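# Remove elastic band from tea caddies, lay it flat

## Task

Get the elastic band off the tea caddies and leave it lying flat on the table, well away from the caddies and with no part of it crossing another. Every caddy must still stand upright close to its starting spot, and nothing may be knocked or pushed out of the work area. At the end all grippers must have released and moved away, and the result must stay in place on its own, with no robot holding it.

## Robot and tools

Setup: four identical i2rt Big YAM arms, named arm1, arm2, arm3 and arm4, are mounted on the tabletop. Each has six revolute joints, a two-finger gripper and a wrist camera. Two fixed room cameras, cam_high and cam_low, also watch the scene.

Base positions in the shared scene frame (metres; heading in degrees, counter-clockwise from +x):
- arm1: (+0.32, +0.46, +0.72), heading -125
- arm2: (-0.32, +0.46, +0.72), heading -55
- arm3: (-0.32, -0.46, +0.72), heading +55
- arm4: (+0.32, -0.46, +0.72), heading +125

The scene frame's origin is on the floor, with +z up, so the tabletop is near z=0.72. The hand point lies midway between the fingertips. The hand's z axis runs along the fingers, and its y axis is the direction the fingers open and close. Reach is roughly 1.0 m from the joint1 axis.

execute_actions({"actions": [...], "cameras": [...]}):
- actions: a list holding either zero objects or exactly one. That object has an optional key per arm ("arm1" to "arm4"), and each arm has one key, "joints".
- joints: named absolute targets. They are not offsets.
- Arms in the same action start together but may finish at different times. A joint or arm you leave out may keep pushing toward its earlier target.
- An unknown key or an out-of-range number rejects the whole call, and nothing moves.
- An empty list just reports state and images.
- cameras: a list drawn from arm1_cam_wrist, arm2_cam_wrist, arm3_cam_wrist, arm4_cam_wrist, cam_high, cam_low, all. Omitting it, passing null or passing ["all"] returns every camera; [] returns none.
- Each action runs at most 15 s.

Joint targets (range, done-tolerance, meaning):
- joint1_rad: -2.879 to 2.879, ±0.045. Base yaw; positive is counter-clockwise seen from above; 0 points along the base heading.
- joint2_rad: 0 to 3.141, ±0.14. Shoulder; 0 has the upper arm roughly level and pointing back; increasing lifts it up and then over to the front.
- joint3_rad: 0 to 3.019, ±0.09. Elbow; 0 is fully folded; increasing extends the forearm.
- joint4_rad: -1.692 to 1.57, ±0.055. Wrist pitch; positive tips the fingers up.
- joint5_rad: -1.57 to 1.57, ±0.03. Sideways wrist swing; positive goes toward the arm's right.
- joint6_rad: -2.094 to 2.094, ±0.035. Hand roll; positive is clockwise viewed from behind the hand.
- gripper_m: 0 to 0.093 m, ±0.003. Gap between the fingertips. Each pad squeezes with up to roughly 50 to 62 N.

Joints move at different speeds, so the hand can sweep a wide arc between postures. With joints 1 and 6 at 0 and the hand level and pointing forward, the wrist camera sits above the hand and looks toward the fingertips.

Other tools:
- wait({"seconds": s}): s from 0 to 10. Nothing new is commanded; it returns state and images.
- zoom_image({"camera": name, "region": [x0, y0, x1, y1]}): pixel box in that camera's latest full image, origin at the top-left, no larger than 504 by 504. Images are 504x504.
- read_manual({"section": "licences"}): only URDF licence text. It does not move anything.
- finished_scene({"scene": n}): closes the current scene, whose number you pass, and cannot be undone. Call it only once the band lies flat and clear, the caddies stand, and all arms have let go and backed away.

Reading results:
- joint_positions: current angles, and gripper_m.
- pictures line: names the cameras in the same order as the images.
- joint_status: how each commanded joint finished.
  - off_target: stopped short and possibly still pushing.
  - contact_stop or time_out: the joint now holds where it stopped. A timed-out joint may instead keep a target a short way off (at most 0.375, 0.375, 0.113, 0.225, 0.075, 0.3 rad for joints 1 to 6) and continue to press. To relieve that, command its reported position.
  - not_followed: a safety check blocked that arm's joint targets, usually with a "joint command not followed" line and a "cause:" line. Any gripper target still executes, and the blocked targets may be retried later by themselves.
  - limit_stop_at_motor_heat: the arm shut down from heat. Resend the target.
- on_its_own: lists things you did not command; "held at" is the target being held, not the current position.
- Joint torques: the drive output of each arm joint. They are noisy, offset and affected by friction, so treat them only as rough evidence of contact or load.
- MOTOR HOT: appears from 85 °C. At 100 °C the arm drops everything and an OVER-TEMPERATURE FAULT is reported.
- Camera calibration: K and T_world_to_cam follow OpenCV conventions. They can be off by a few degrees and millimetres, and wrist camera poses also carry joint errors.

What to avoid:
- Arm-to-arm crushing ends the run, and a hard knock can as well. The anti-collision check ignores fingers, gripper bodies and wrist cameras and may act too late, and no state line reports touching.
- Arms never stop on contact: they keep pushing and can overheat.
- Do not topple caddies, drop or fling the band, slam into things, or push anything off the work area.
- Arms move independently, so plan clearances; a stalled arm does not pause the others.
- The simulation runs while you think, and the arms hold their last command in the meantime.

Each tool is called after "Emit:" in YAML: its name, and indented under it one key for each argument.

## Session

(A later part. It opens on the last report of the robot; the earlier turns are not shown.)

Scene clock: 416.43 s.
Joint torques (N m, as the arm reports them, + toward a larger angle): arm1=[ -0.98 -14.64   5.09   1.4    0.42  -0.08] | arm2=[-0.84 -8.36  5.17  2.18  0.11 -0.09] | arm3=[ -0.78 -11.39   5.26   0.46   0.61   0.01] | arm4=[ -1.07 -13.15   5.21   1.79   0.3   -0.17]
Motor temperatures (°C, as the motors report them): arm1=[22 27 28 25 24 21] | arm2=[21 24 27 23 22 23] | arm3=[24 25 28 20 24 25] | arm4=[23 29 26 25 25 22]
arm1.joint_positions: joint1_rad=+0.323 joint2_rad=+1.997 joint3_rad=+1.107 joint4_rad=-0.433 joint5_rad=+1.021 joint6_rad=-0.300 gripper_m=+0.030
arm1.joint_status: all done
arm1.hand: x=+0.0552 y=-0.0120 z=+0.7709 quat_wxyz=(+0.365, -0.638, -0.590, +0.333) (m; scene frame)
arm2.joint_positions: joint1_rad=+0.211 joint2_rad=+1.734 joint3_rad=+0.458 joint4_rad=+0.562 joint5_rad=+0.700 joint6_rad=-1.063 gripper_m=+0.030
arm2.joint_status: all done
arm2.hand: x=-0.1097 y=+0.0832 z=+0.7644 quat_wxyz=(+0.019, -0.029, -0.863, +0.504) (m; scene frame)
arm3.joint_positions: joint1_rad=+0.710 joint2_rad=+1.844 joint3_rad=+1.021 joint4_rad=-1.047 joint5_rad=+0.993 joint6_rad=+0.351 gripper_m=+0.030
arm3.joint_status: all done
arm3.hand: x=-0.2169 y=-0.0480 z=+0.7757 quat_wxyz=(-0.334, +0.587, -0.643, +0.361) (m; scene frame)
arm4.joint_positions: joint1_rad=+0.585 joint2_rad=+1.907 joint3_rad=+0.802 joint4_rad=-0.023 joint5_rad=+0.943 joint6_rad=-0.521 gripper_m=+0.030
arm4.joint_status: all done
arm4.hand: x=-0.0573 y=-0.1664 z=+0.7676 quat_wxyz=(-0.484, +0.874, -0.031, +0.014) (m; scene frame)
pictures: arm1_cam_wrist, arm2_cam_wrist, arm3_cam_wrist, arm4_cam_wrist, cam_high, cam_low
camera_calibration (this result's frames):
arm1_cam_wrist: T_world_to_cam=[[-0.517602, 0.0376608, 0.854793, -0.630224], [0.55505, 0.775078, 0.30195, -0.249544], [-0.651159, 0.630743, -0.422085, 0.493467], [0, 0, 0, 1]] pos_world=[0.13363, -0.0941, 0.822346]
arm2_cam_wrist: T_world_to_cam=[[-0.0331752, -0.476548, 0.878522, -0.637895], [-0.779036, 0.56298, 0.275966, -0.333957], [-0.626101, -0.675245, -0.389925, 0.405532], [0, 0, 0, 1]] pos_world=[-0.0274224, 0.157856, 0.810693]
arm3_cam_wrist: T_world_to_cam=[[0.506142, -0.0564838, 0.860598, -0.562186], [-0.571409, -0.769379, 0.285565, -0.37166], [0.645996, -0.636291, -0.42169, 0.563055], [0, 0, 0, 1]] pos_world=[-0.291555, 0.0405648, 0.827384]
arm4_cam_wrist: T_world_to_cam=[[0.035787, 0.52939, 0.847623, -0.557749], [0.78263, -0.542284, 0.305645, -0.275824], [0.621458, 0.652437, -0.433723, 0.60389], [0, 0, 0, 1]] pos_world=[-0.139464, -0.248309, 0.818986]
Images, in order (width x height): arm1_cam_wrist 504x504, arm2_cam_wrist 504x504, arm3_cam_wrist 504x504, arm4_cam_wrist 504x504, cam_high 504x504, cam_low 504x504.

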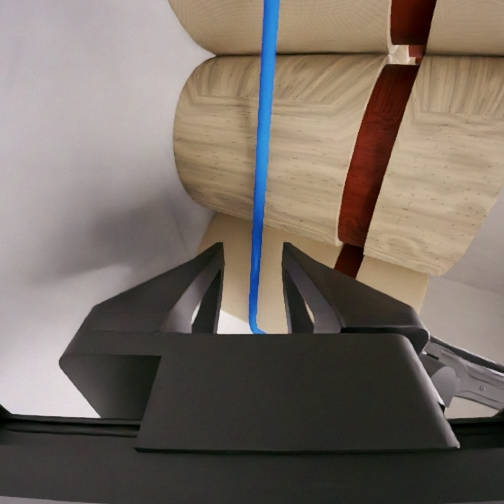

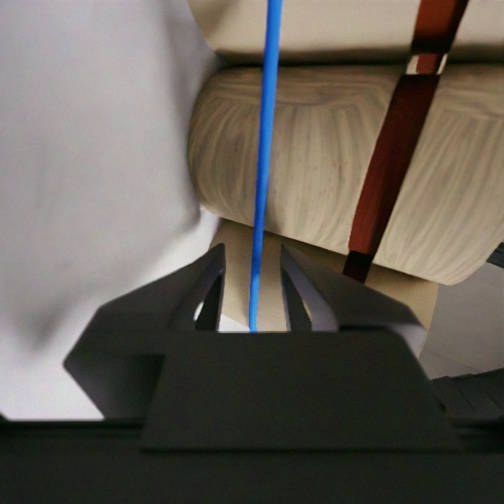

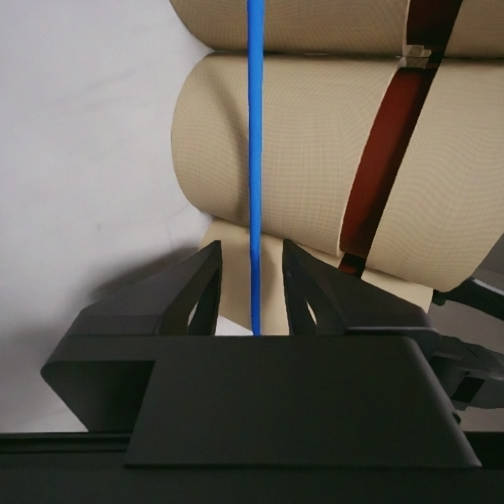

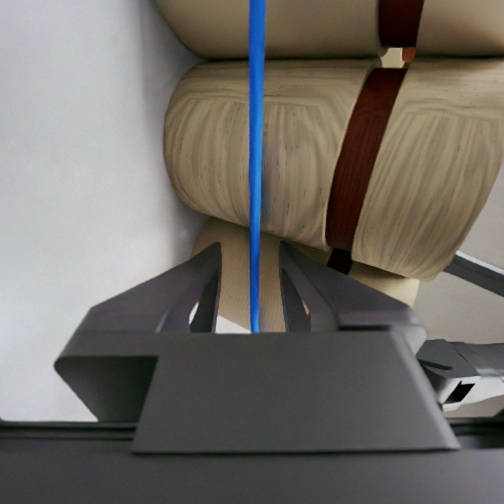

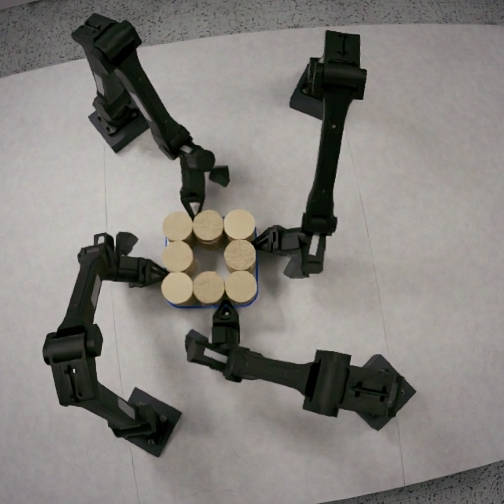

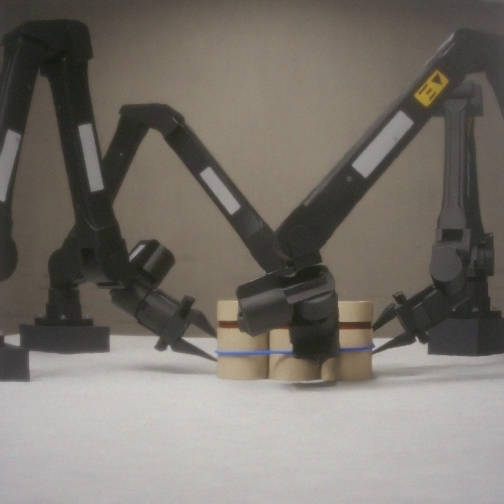

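Emit:
execute_actions:
  actions:
    - {"arm1":{"joints":{"joint1_rad":0.304,"joint4_rad":-0.403,"joint6_rad":-0.33,"gripper_m":0.014}},"arm2":{"joints":{"joint1_rad":0.1845,"joint4_rad":0.61,"joint5_rad":0.667,"joint6_rad":-1.092,"gripper_m":0.014}},"arm3":{"joints":{"joint1_rad":0.6845,"joint2_rad":1.858,"joint4_rad":-1.024,"gripper_m":0.014}},"arm4":{"joints":{"gripper_m":0.014}}}

Scene clock: 443.37 s.
Joint torques (N m, as the arm reports them, + toward a larger angle): arm1=[ -1.36 -14.68   5.12   1.43   0.42  -0.08] | arm2=[-1.   -8.45  5.16  2.31  0.16 -0.08] | arm3=[ -1.14 -12.42   5.26   0.41   0.62   0.02] | arm4=[ -1.49 -12.67   5.27   1.8    0.32  -0.18]
Motor temperatures (°C, as the motors report them): arm1=[22 27 28 25 24 21] | arm2=[21 24 27 23 22 23] | arm3=[24 26 28 20 23 25] | arm4=[23 29 26 25 25 22]
arm1.joint_positions: joint1_rad=+0.313 joint2_rad=+1.997 joint3_rad=+1.107 joint4_rad=-0.419 joint5_rad=+1.020 joint6_rad=-0.314 gripper_m=+0.014
arm1.joint_status: all done
arm1.hand: x=+0.0500 y=-0.0115 z=+0.7714 quat_wxyz=(+0.366, -0.639, -0.589, +0.334) (m; scene frame)
arm2.joint_positions: joint1_rad=+0.194 joint2_rad=+1.734 joint3_rad=+0.458 joint4_rad=+0.583 joint5_rad=+0.670 joint6_rad=-1.075 gripper_m=+0.014
arm2.joint_status: all done
arm2.hand: x=-0.1097 y=+0.0785 z=+0.7657 quat_wxyz=(+0.008, -0.028, -0.863, +0.504) (m; scene frame)
arm3.joint_positions: joint1_rad=+0.699 joint2_rad=+1.844 joint3_rad=+1.021 joint4_rad=-1.039 joint5_rad=+0.993 joint6_rad=+0.350 gripper_m=+0.014
arm3.joint_status: all done
arm3.hand: x=-0.2128 y=-0.0478 z=+0.7752 quat_wxyz=(-0.334, +0.583, -0.648, +0.359) (m; scene frame)
arm4.joint_positions: joint1_rad=+0.585 joint2_rad=+1.907 joint3_rad=+0.802 joint4_rad=-0.023 joint5_rad=+0.943 joint6_rad=-0.521 gripper_m=+0.014
arm4.joint_status: all done
arm4.hand: x=-0.0573 y=-0.1664 z=+0.7676 quat_wxyz=(-0.484, +0.874, -0.031, +0.014) (m; scene frame)
pictures: arm1_cam_wrist, arm2_cam_wrist, arm3_cam_wrist, arm4_cam_wrist, cam_high, cam_low
camera_calibration (this result's frames):
arm1_cam_wrist: T_world_to_cam=[[-0.515901, 0.0397066, 0.855728, -0.634136], [0.557403, 0.774097, 0.300128, -0.245895], [-0.650499, 0.631821, -0.42149, 0.489532], [0, 0, 0, 1]] pos_world=[0.128351, -0.0937708, 0.822781]
arm2_cam_wrist: T_world_to_cam=[[-0.0434959, -0.475871, 0.878439, -0.642367], [-0.790392, 0.554183, 0.261078, -0.320818], [-0.611055, -0.682956, -0.400229, 0.413011], [0, 0, 0, 1]] pos_world=[-0.0291396, 0.154176, 0.813337]
arm3_cam_wrist: T_world_to_cam=[[0.506673, -0.0677957, 0.859469, -0.563416], [-0.578526, -0.765864, 0.28064, -0.366544], [0.63921, -0.639418, -0.427264, 0.563111], [0, 0, 0, 1]] pos_world=[-0.286533, 0.0411432, 0.827703]
arm4_cam_wrist: T_world_to_cam=[[0.0350257, 0.52944, 0.847624, -0.557785], [0.782652, -0.541954, 0.306172, -0.276173], [0.621473, 0.652671, -0.433349, 0.603643], [0, 0, 0, 1]] pos_world=[-0.139464, -0.24834, 0.818937]
Images, in order (width x height): arm1_cam_wrist 504x504, arm2_cam_wrist 504x504, arm3_cam_wrist 504x504, arm4_cam_wrist 504x504, cam_high 504x504, cam_low 504x504.

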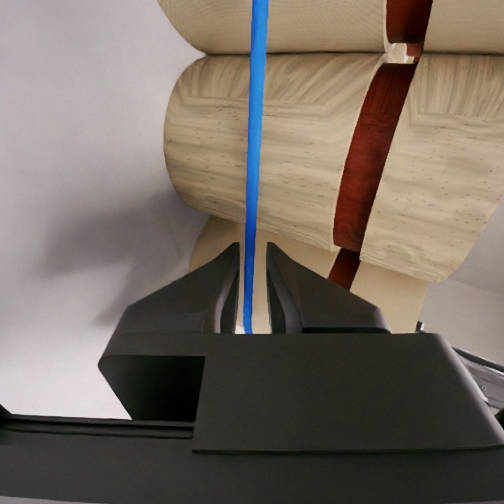

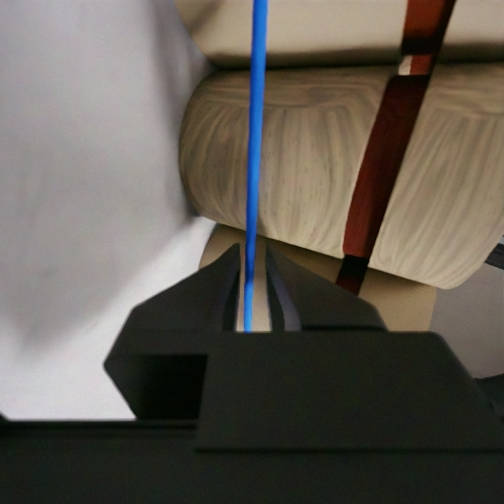

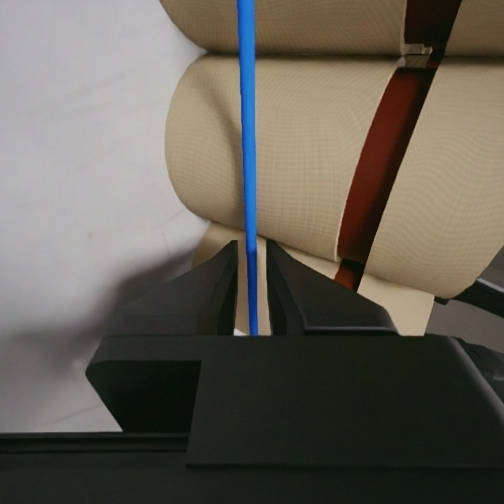

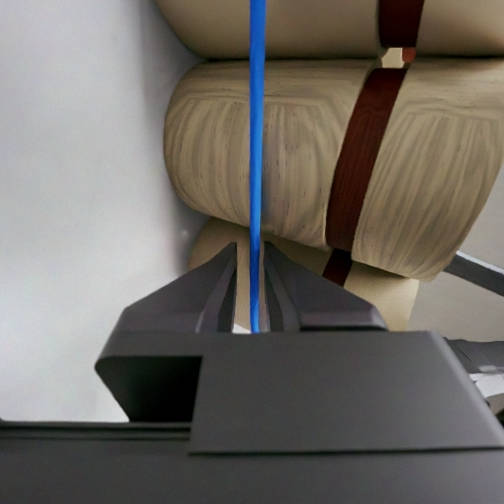

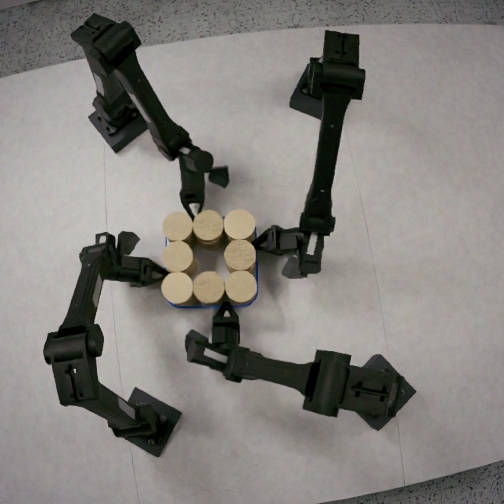

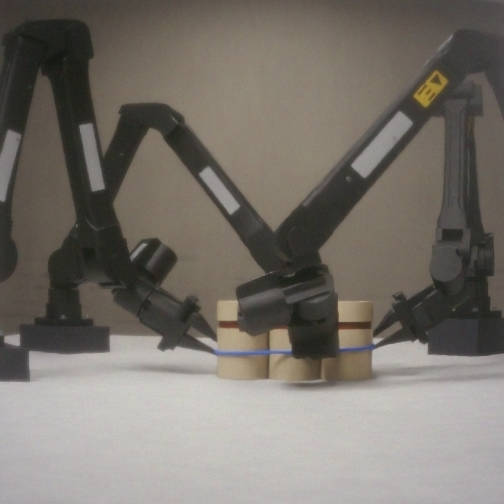

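Emit:
execute_actions:
  actions:
    - {"arm1":{"joints":{"gripper_m":0.0}},"arm2":{"joints":{"gripper_m":0.0}},"arm3":{"joints":{"gripper_m":0.0}},"arm4":{"joints":{"gripper_m":0.0}}}

Scene clock: 447.93 s.
Joint torques (N m, as the arm reports them, + toward a larger angle): arm1=[ -1.27 -14.6    5.09   1.43   0.44  -0.08] | arm2=[-0.8  -8.42  4.99  2.17  0.13 -0.12] | arm3=[ -0.56 -13.     5.17   0.49   0.61   0.03] | arm4=[ -0.92 -13.12   5.21   1.84   0.3   -0.19]
Motor temperatures (°C, as the motors report them): arm1=[22 27 28 25 24 21] | arm2=[21 24 27 23 22 23] | arm3=[24 26 28 20 23 25] | arm4=[23 29 26 25 25 22]
arm1.joint_positions: joint1_rad=+0.313 joint2_rad=+1.997 joint3_rad=+1.107 joint4_rad=-0.419 joint5_rad=+1.020 joint6_rad=-0.315 gripper_m=+0.003
arm1.joint_status: all done
arm1.hand: x=+0.0500 y=-0.0115 z=+0.7713 quat_wxyz=(+0.366, -0.639, -0.589, +0.333) (m; scene frame)
arm2.joint_positions: joint1_rad=+0.194 joint2_rad=+1.734 joint3_rad=+0.458 joint4_rad=+0.583 joint5_rad=+0.670 joint6_rad=-1.075 gripper_m=+0.003
arm2.joint_status: all done
arm2.hand: x=-0.1097 y=+0.0785 z=+0.7657 quat_wxyz=(+0.008, -0.028, -0.863, +0.504) (m; scene frame)
arm3.joint_positions: joint1_rad=+0.699 joint2_rad=+1.844 joint3_rad=+1.021 joint4_rad=-1.039 joint5_rad=+0.993 joint6_rad=+0.350 gripper_m=+0.002
arm3.joint_status: all done
arm3.hand: x=-0.2128 y=-0.0478 z=+0.7752 quat_wxyz=(-0.334, +0.583, -0.648, +0.359) (m; scene frame)
arm4.joint_positions: joint1_rad=+0.585 joint2_rad=+1.907 joint3_rad=+0.802 joint4_rad=-0.023 joint5_rad=+0.943 joint6_rad=-0.521 gripper_m=+0.002
arm4.joint_status: all done
arm4.hand: x=-0.0573 y=-0.1664 z=+0.7676 quat_wxyz=(-0.484, +0.874, -0.031, +0.014) (m; scene frame)
pictures: arm1_cam_wrist, arm2_cam_wrist, arm3_cam_wrist, arm4_cam_wrist, cam_high, cam_low
camera_calibration (this result's frames):
arm1_cam_wrist: T_world_to_cam=[[-0.516242, 0.0393523, 0.855538, -0.633915], [0.557059, 0.77419, 0.300526, -0.246167], [-0.650522, 0.631729, -0.421591, 0.489621], [0, 0, 0, 1]] pos_world=[0.128385, -0.0937825, 0.822738]
arm2_cam_wrist: T_world_to_cam=[[-0.0431284, -0.476053, 0.878358, -0.642219], [-0.790618, 0.553754, 0.261304, -0.320935], [-0.610788, -0.683176, -0.400259, 0.413114], [0, 0, 0, 1]] pos_world=[-0.0291098, 0.154218, 0.813312]
arm3_cam_wrist: T_world_to_cam=[[0.506673, -0.0677957, 0.859469, -0.563416], [-0.578526, -0.765864, 0.28064, -0.366544], [0.63921, -0.639418, -0.427264, 0.563111], [0, 0, 0, 1]] pos_world=[-0.286533, 0.0411432, 0.827703]
arm4_cam_wrist: T_world_to_cam=[[0.0350257, 0.52944, 0.847624, -0.557785], [0.782652, -0.541954, 0.306172, -0.276173], [0.621473, 0.652671, -0.433349, 0.603643], [0, 0, 0, 1]] pos_world=[-0.139464, -0.24834, 0.818937]
Images, in order (width x height): arm1_cam_wrist 504x504, arm2_cam_wrist 504x504, arm3_cam_wrist 504x504, arm4_cam_wrist 504x504, cam_high 504x504, cam_low 504x504.

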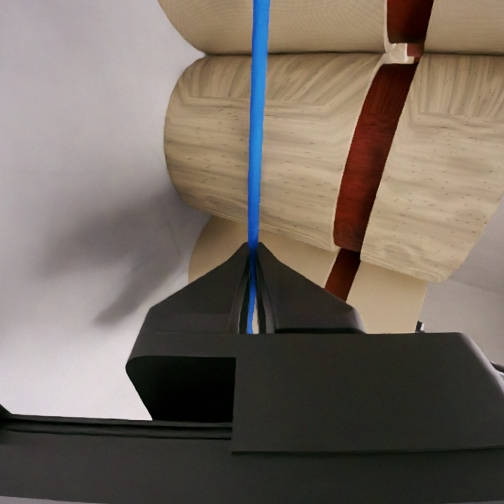

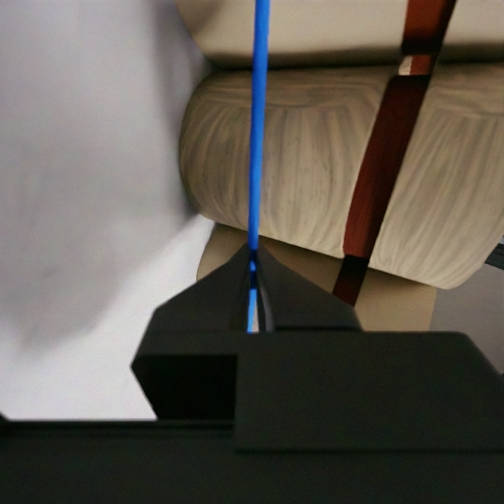

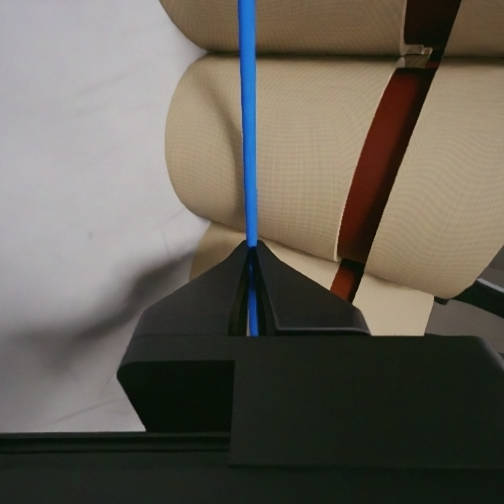

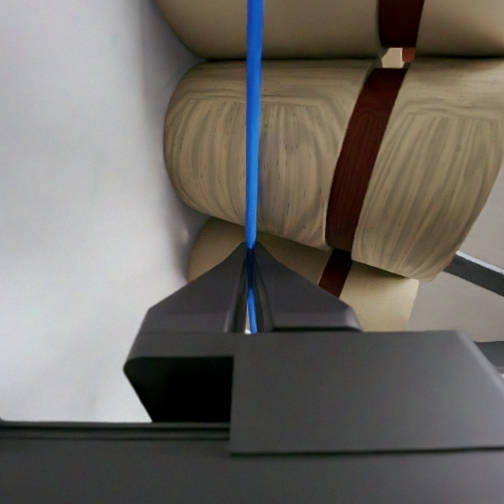

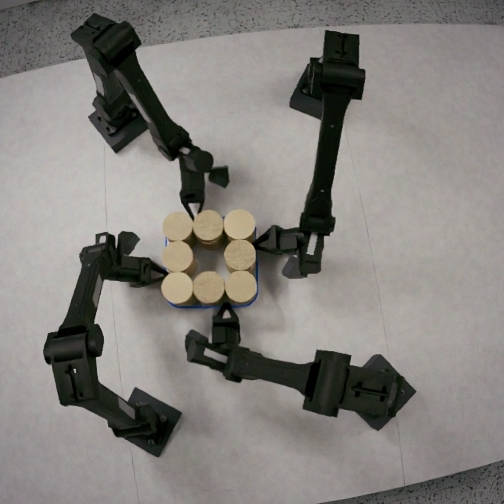

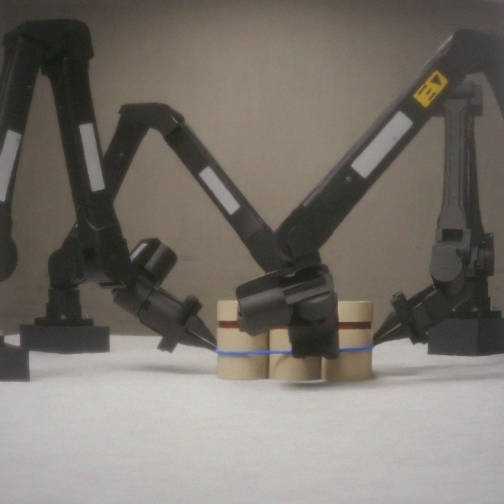

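Emit:
zoom_image:
  camera: "arm3_cam_wrist"
  region: [200, 200, 310, 340]

Emit:
zoom_image:
  camera: "arm4_cam_wrist"
  region: [200, 200, 310, 340]

Emit:
zoom_image:
  camera: "arm1_cam_wrist"
  region: [200, 200, 310, 340]

Emit:
zoom_image:
  camera: "arm2_cam_wrist"
  region: [200, 200, 310, 340]

Region (200, 200, 310, 340) of arm3_cam_wrist's 504x504 image, scaled by 3.600, with more detail than that image has; it fills the left 396 columns of this view, and the rest is white.

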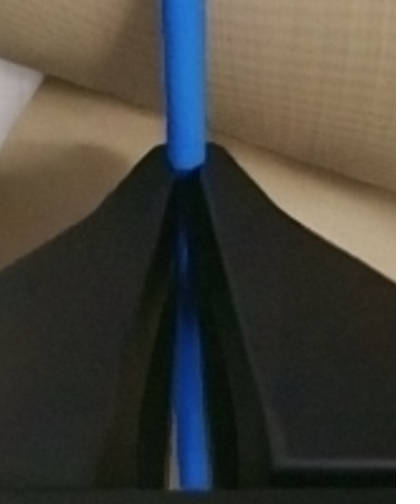

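Region (200, 200, 310, 340) of arm4_cam_wrist's 504x504 image, scaled by 3.600, with more detail than that image has; it fills the left 396 columns of this view, and the rest is white.

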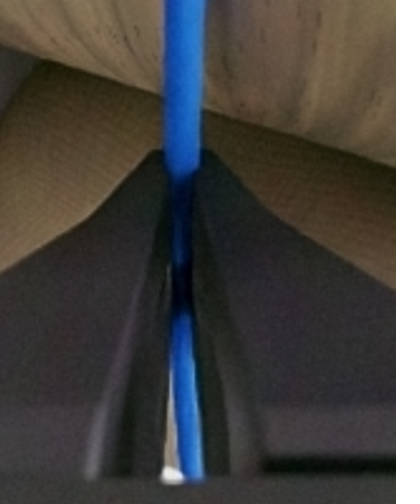

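Region (200, 200, 310, 340) of arm1_cam_wrist's 504x504 image, scaled by 3.600, with more detail than that image has; it fills the left 396 columns of this view, and the rest is white.

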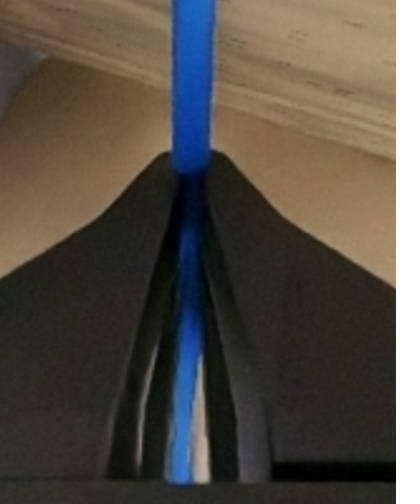

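Region (200, 200, 310, 340) of arm2_cam_wrist's 504x504 image, scaled by 3.600, with more detail than that image has; it fills the left 396 columns of this view, and the rest is white.

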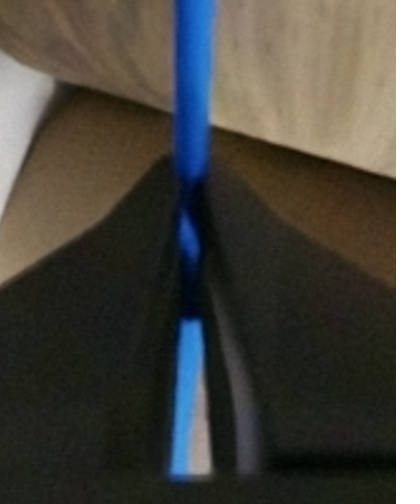

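Emit:
execute_actions:
  actions:
    - {"arm1":{"joints":{"joint1_rad":0.352,"joint4_rad":-0.475,"joint6_rad":-0.248}},"arm2":{"joints":{"joint1_rad":0.2435,"joint3_rad":0.41,"joint4_rad":0.663,"joint5_rad":0.722,"joint6_rad":-1.035}},"arm3":{"joints":{"joint1_rad":0.7525,"joint4_rad":-1.081,"joint6_rad":0.40}},"arm4":{"joints":{"joint1_rad":0.632,"joint4_rad":-0.097,"joint5_rad":0.985,"joint6_rad":-0.448}}}

Scene clock: 494.00 s.
Joint torques (N m, as the arm reports them, + toward a larger angle): arm1=[  0.41 -14.55   5.06   0.28   0.44   0.2 ] | arm2=[ 0.34 -7.35  3.15  2.11  0.33  0.13] | arm3=[  1.54 -12.76   5.19  -0.95   0.62   0.23] | arm4=[ -0.27 -12.99   5.18   0.65   0.4    0.07]
Motor temperatures (°C, as the motors report them): arm1=[22 27 29 25 24 21] | arm2=[21 24 27 23 22 23] | arm3=[24 26 28 20 23 25] | arm4=[23 29 26 25 25 22]
arm1.joint_positions: joint1_rad=+0.342 joint2_rad=+1.997 joint3_rad=+1.107 joint4_rad=-0.464 joint5_rad=+1.020 joint6_rad=-0.264 gripper_m=+0.003
arm1.joint_status: all done
arm1.hand: x=+0.0653 y=-0.0122 z=+0.7697 quat_wxyz=(+0.363, -0.639, -0.592, +0.332) (m; scene frame)
arm2.joint_positions: joint1_rad=+0.236 joint2_rad=+1.734 joint3_rad=+0.414 joint4_rad=+0.641 joint5_rad=+0.719 joint6_rad=-1.052 gripper_m=+0.003
arm2.joint_status: all done
arm2.hand: x=-0.1116 y=+0.0962 z=+0.7666 quat_wxyz=(+0.006, -0.033, -0.855, +0.518) (m; scene frame)
arm3.joint_positions: joint1_rad=+0.740 joint2_rad=+1.844 joint3_rad=+1.021 joint4_rad=-1.066 joint5_rad=+0.993 joint6_rad=+0.389 gripper_m=+0.002
arm3.joint_status: all done
arm3.hand: x=-0.2292 y=-0.0481 z=+0.7765 quat_wxyz=(-0.341, +0.588, -0.642, +0.356) (m; scene frame)
arm4.joint_positions: joint1_rad=+0.628 joint2_rad=+1.907 joint3_rad=+0.802 joint4_rad=-0.087 joint5_rad=+0.985 joint6_rad=-0.460 gripper_m=+0.002
arm4.joint_status: all done
arm4.hand: x=-0.0565 y=-0.1830 z=+0.7687 quat_wxyz=(-0.492, +0.870, -0.029, +0.024) (m; scene frame)
pictures: arm1_cam_wrist, arm2_cam_wrist, arm3_cam_wrist, arm4_cam_wrist, cam_high, cam_low
camera_calibration (this result's frames):
arm1_cam_wrist: T_world_to_cam=[[-0.521909, 0.0373901, 0.852181, -0.621633], [0.552453, 0.776015, 0.304295, -0.256248], [-0.649928, 0.629605, -0.425666, 0.502401], [0, 0, 0, 1]] pos_world=[0.143654, -0.0942184, 0.821574]
arm2_cam_wrist: T_world_to_cam=[[-0.0530801, -0.446678, 0.893119, -0.649936], [-0.788477, 0.56757, 0.236999, -0.314982], [-0.612769, -0.691624, -0.382322, 0.411195], [0, 0, 0, 1]] pos_world=[-0.0308873, 0.172854, 0.812329]
arm3_cam_wrist: T_world_to_cam=[[0.502896, -0.0626968, 0.86207, -0.5589], [-0.564463, -0.779141, 0.272619, -0.367804], [0.654582, -0.623706, -0.427217, 0.578143], [0, 0, 0, 1]] pos_world=[-0.304985, 0.0389783, 0.829074]
arm4_cam_wrist: T_world_to_cam=[[0.0202765, 0.513343, 0.857944, -0.561693], [0.773229, -0.552042, 0.312035, -0.29292], [0.633802, 0.657061, -0.408125, 0.596574], [0, 0, 0, 1]] pos_world=[-0.140226, -0.265349, 0.816779]
Images, in order (width x height): arm1_cam_wrist 504x504, arm2_cam_wrist 504x504, arm3_cam_wrist 504x504, arm4_cam_wrist 504x504, cam_high 504x504, cam_low 504x504.

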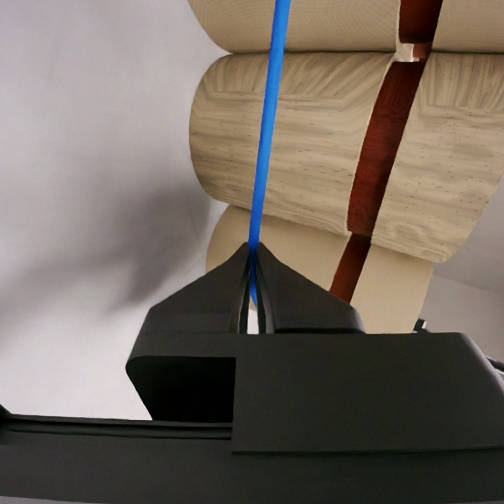

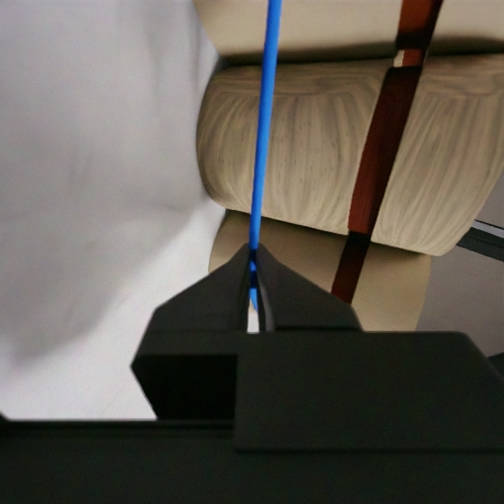

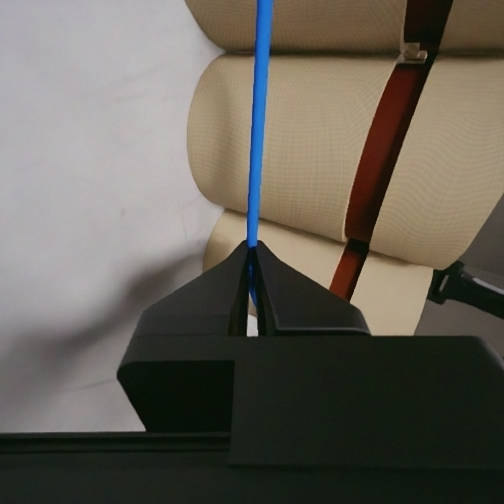

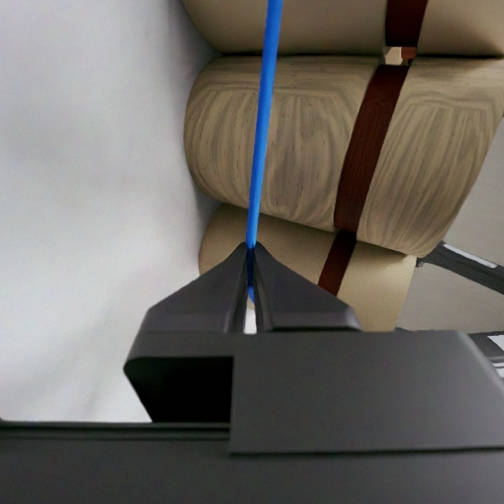

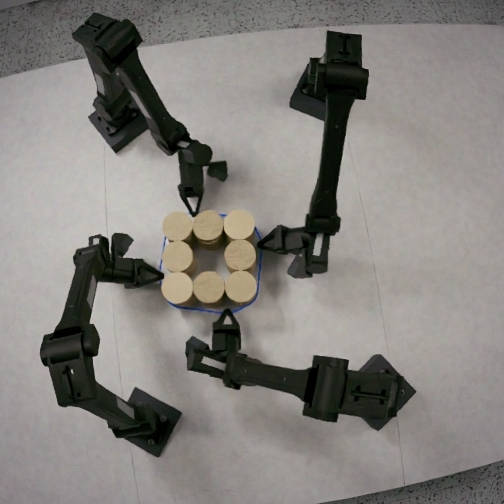

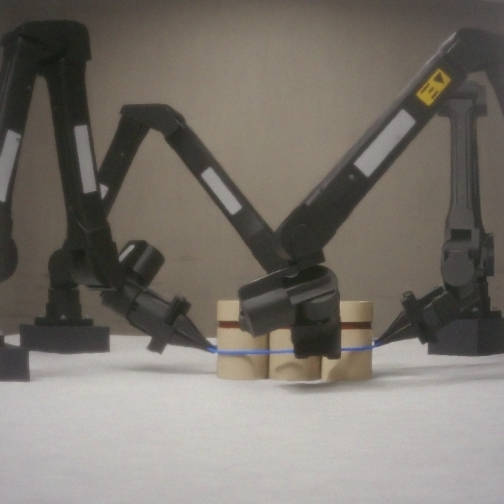

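Emit:
execute_actions:
  actions:
    - {"arm1":{"joints":{"joint1_rad":0.39,"joint2_rad":1.912,"joint3_rad":0.992,"joint4_rad":-0.401}},"arm2":{"joints":{"joint1_rad":0.225,"joint2_rad":1.622,"joint3_rad":0.363,"joint4_rad":0.483,"joint6_rad":-0.977}},"arm3":{"joints":{"joint1_rad":0.82,"joint2_rad":1.772,"joint3_rad":0.927,"joint4_rad":-1.017}},"arm4":{"joints":{"joint1_rad":0.665,"joint2_rad":1.836,"joint3_rad":0.70,"joint4_rad":-0.02}}}

Scene clock: 572.27 s.
Joint torques (N m, as the arm reports them, + toward a larger angle): arm1=[  1.3  -14.29   3.99   1.     0.37   0.21] | arm2=[-0.15 -8.65  3.05  0.34  0.3   0.15] | arm3=[  2.   -13.82   4.92   0.3    0.32   0.24] | arm4=[  0.07 -12.32   4.16   1.33   0.32   0.07]
Motor temperatures (°C, as the motors report them): arm1=[22 28 29 25 24 21] | arm2=[21 24 26 23 22 23] | arm3=[24 26 28 20 23 25] | arm4=[23 29 26 25 25 22]
arm1.joint_positions: joint1_rad=+0.369 joint2_rad=+1.924 joint3_rad=+1.005 joint4_rad=-0.407 joint5_rad=+1.022 joint6_rad=-0.264 gripper_m=+0.003
arm1.joint_status: all done
arm1.hand: x=+0.0835 y=+0.0089 z=+0.7787 quat_wxyz=(+0.353, -0.634, -0.594, +0.346) (m; scene frame)
arm2.joint_positions: joint1_rad=+0.228 joint2_rad=+1.622 joint3_rad=+0.376 joint4_rad=+0.513 joint5_rad=+0.720 joint6_rad=-0.996 gripper_m=+0.003
arm2.joint_status: all done
arm2.hand: x=-0.1296 y=+0.1096 z=+0.7786 quat_wxyz=(+0.012, -0.051, -0.863, +0.503) (m; scene frame)
arm3.joint_positions: joint1_rad=+0.800 joint2_rad=+1.790 joint3_rad=+0.931 joint4_rad=-1.029 joint5_rad=+0.999 joint6_rad=+0.390 gripper_m=+0.002
arm3.joint_status: all done
arm3.hand: x=-0.2480 y=-0.0717 z=+0.7762 quat_wxyz=(-0.354, +0.606, -0.622, +0.347) (m; scene frame)
arm4.joint_positions: joint1_rad=+0.651 joint2_rad=+1.850 joint3_rad=+0.710 joint4_rad=-0.026 joint5_rad=+0.987 joint6_rad=-0.460 gripper_m=+0.002
arm4.joint_status: all done
arm4.hand: x=-0.0365 y=-0.1999 z=+0.7750 quat_wxyz=(-0.497, +0.868, -0.025, +0.008) (m; scene frame)
pictures: arm1_cam_wrist, arm2_cam_wrist, arm3_cam_wrist, arm4_cam_wrist, cam_high, cam_low
camera_calibration (this result's frames):
arm1_cam_wrist: T_world_to_cam=[[-0.51689, 0.0452863, 0.854853, -0.623203], [0.533546, 0.797959, 0.280338, -0.265392], [-0.669443, 0.601007, -0.436619, 0.515213], [0, 0, 0, 1]] pos_world=[0.164377, -0.0696522, 0.832099]
arm2_cam_wrist: T_world_to_cam=[[-0.0796876, -0.474255, 0.876773, -0.643325], [-0.77032, 0.587541, 0.247794, -0.347878], [-0.632658, -0.65565, -0.412148, 0.430736], [0, 0, 0, 1]] pos_world=[-0.0467338, 0.181704, 0.82778]
arm3_cam_wrist: T_world_to_cam=[[0.499911, -0.0327537, 0.865457, -0.551868], [-0.516957, -0.81303, 0.267838, -0.383649], [0.69487, -0.581299, -0.423375, 0.5857], [0, 0, 0, 1]] pos_world=[-0.329431, 0.0104726, 0.828345]
arm4_cam_wrist: T_world_to_cam=[[0.0294295, 0.505472, 0.862341, -0.563479], [0.792744, -0.537289, 0.287884, -0.297369], [0.608844, 0.675143, -0.416522, 0.606753], [0, 0, 0, 1]] pos_world=[-0.117097, -0.284595, 0.824244]
Images, in order (width x height): arm1_cam_wrist 504x504, arm2_cam_wrist 504x504, arm3_cam_wrist 504x504, arm4_cam_wrist 504x504, cam_high 504x504, cam_low 504x504.

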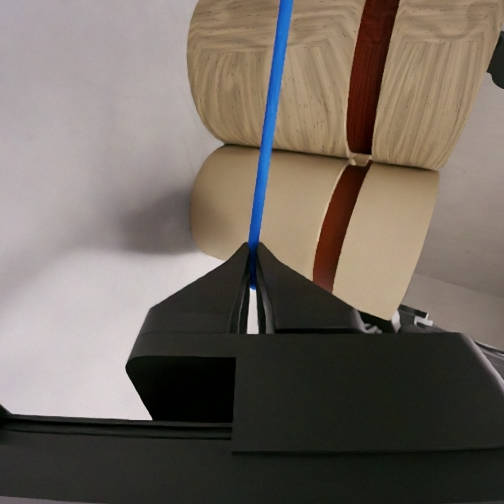

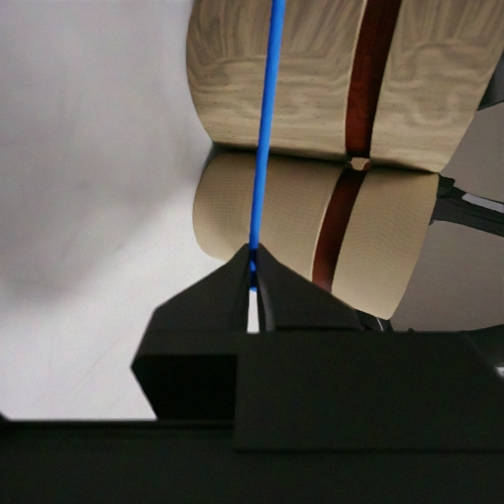

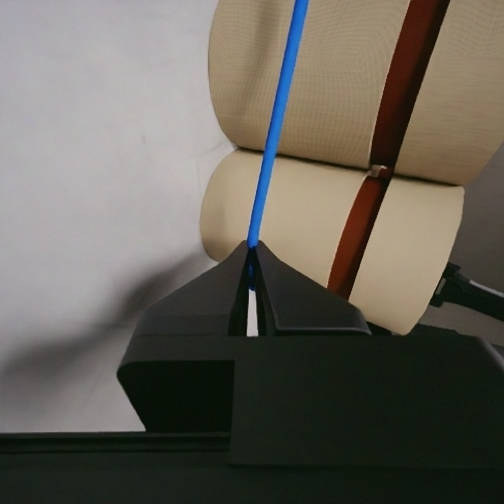

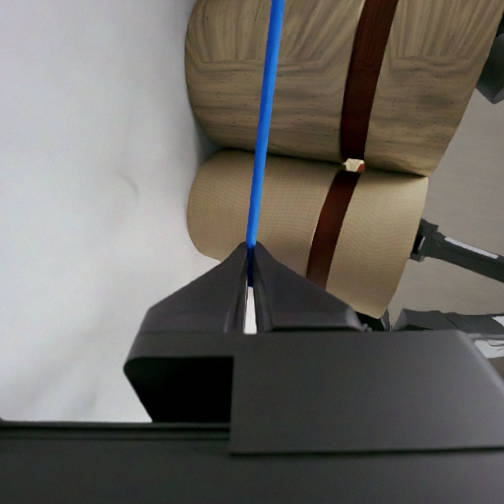

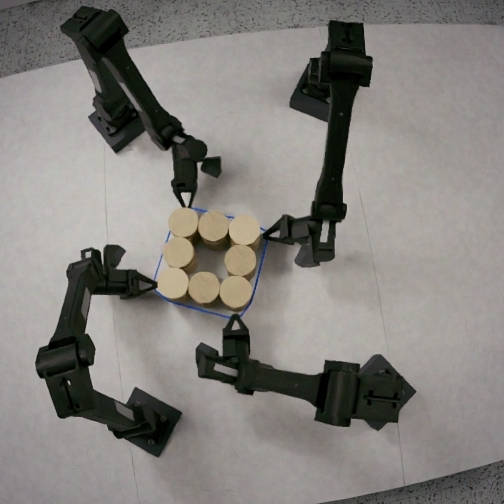

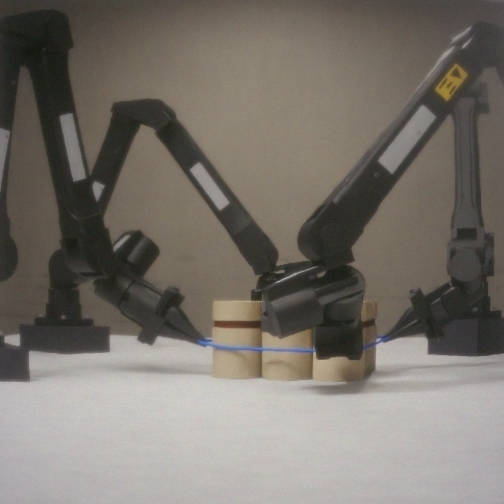

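Emit:
zoom_image:
  camera: "cam_high"
  region: [140, 190, 280, 330]

Region (140, 190, 280, 330) of cam_high's 504x504 image, scaled by 3.600, with more detail than that image has.

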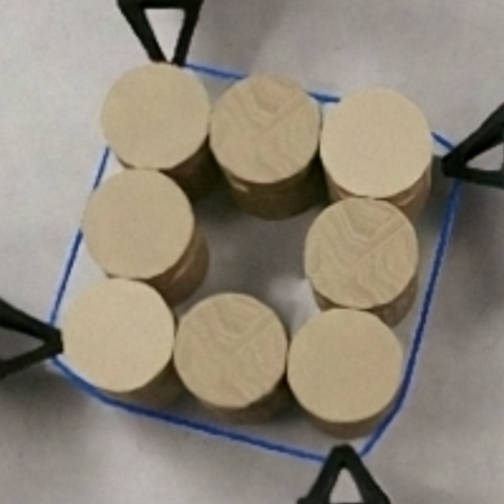

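Emit:
execute_actions:
  actions:
    - {"arm1":{"joints":{"joint2_rad":1.827,"joint3_rad":0.805,"joint4_rad":-0.278,"joint6_rad":-0.33}},"arm2":{"joints":{"joint1_rad":0.135,"joint2_rad":1.555,"joint3_rad":0.292,"joint4_rad":0.397,"joint6_rad":-0.938}},"arm3":{"joints":{"joint1_rad":0.877,"joint2_rad":1.65,"joint3_rad":0.75,"joint4_rad":-0.952,"joint6_rad":0.341}},"arm4":{"joints":{"joint1_rad":0.642,"joint2_rad":1.775,"joint3_rad":0.538,"joint4_rad":0.095,"joint6_rad":-0.504}}}

Scene clock: 665.07 s.
Joint torques (N m, as the arm reports them, + toward a larger angle): arm1=[  1.39 -11.96   2.05   0.44   0.15  -0.05] | arm2=[-1.05 -5.85  1.15 -0.41  0.63  0.21] | arm3=[  3.67 -10.47   3.73   0.07  -0.22   0.04] | arm4=[ -0.12 -10.02   1.55   0.62   0.32  -0.12]
Motor temperatures (°C, as the motors report them): arm1=[22 28 28 25 24 21] | arm2=[21 24 26 23 22 23] | arm3=[24 27 28 20 23 25] | arm4=[23 30 26 25 25 22]
arm1.joint_positions: joint1_rad=+0.369 joint2_rad=+1.825 joint3_rad=+0.838 joint4_rad=-0.267 joint5_rad=+1.027 joint6_rad=-0.318 gripper_m=+0.003
arm1.joint_status: all done
arm1.hand: x=+0.0909 y=+0.0518 z=+0.7855 quat_wxyz=(+0.346, -0.628, -0.595, +0.364) (m; scene frame)
arm2.joint_positions: joint1_rad=+0.145 joint2_rad=+1.548 joint3_rad=+0.339 joint4_rad=+0.446 joint5_rad=+0.712 joint6_rad=-0.960 gripper_m=+0.003
arm2.joint_status: all done
arm2.hand: x=-0.1705 y=+0.1098 z=+0.7837 quat_wxyz=(+0.030, -0.096, -0.865, +0.492) (m; scene frame)
arm3.joint_positions: joint1_rad=+0.841 joint2_rad=+1.652 joint3_rad=+0.769 joint4_rad=-0.956 joint5_rad=+1.014 joint6_rad=+0.348 gripper_m=+0.002
arm3.joint_status: all done
arm3.hand: x=-0.2513 y=-0.1163 z=+0.7867 quat_wxyz=(-0.372, +0.622, -0.604, +0.331) (m; scene frame)
arm4.joint_positions: joint1_rad=+0.631 joint2_rad=+1.774 joint3_rad=+0.570 joint4_rad=+0.108 joint5_rad=+0.987 joint6_rad=-0.497 gripper_m=+0.002
arm4.joint_status: all done
arm4.hand: x=+0.0054 y=-0.2046 z=+0.7825 quat_wxyz=(-0.505, +0.863, -0.034, -0.007) (m; scene frame)
pictures: arm1_cam_wrist, arm2_cam_wrist, arm3_cam_wrist, arm4_cam_wrist, cam_high, cam_low
camera_calibration (this result's frames):
arm1_cam_wrist: T_world_to_cam=[[-0.502692, 0.0541749, 0.862766, -0.635104], [0.518577, 0.817414, 0.250823, -0.281906], [-0.691649, 0.573498, -0.439001, 0.502652], [0, 0, 0, 1]] pos_world=[0.174587, -0.0234294, 0.83932]
arm2_cam_wrist: T_world_to_cam=[[-0.137662, -0.482667, 0.864917, -0.650663], [-0.714832, 0.652867, 0.250558, -0.380608], [-0.685612, -0.583778, -0.434901, 0.408111], [0, 0, 0, 1]] pos_world=[-0.0818364, 0.17268, 0.835622]
arm3_cam_wrist: T_world_to_cam=[[0.497366, -0.0131067, 0.867442, -0.560694], [-0.46332, -0.849363, 0.252821, -0.403407], [0.733459, -0.527647, -0.428517, 0.586468], [0, 0, 0, 1]] pos_world=[-0.338186, -0.0405391, 0.839671]
arm4_cam_wrist: T_world_to_cam=[[0.0599603, 0.48798, 0.870793, -0.579136], [0.800886, -0.544215, 0.249824, -0.306997], [0.595807, 0.682426, -0.423448, 0.594552], [0, 0, 0, 1]] pos_world=[-0.0736437, -0.290203, 0.832764]
Images, in order (width x height): arm1_cam_wrist 504x504, arm2_cam_wrist 504x504, arm3_cam_wrist 504x504, arm4_cam_wrist 504x504, cam_high 504x504, cam_low 504x504.

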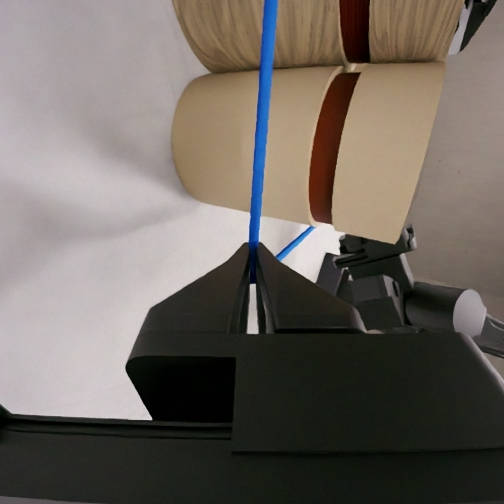

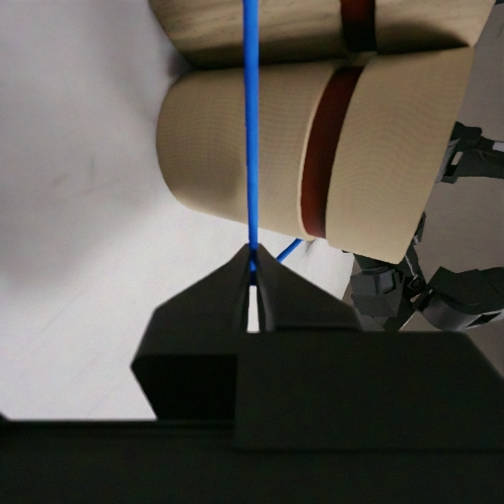

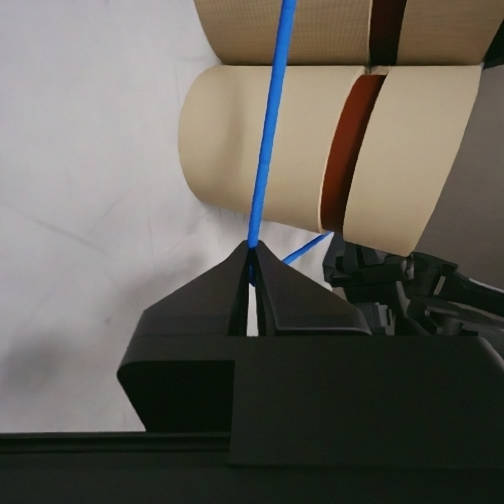

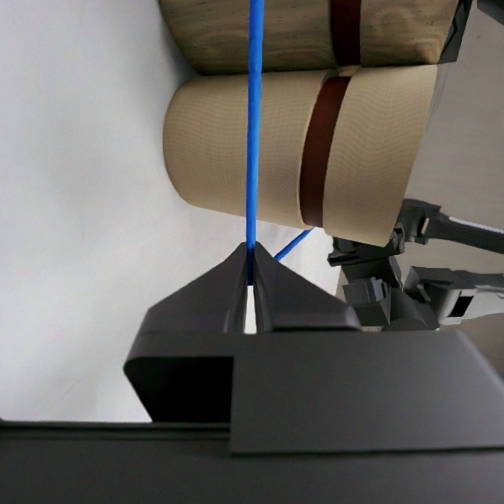

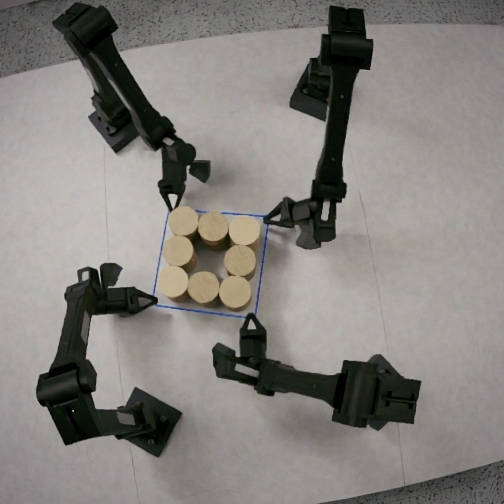

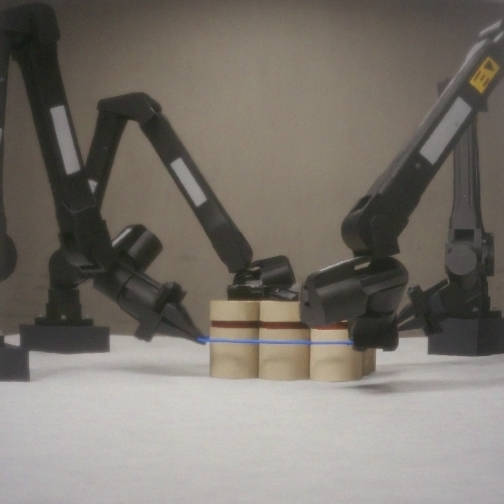

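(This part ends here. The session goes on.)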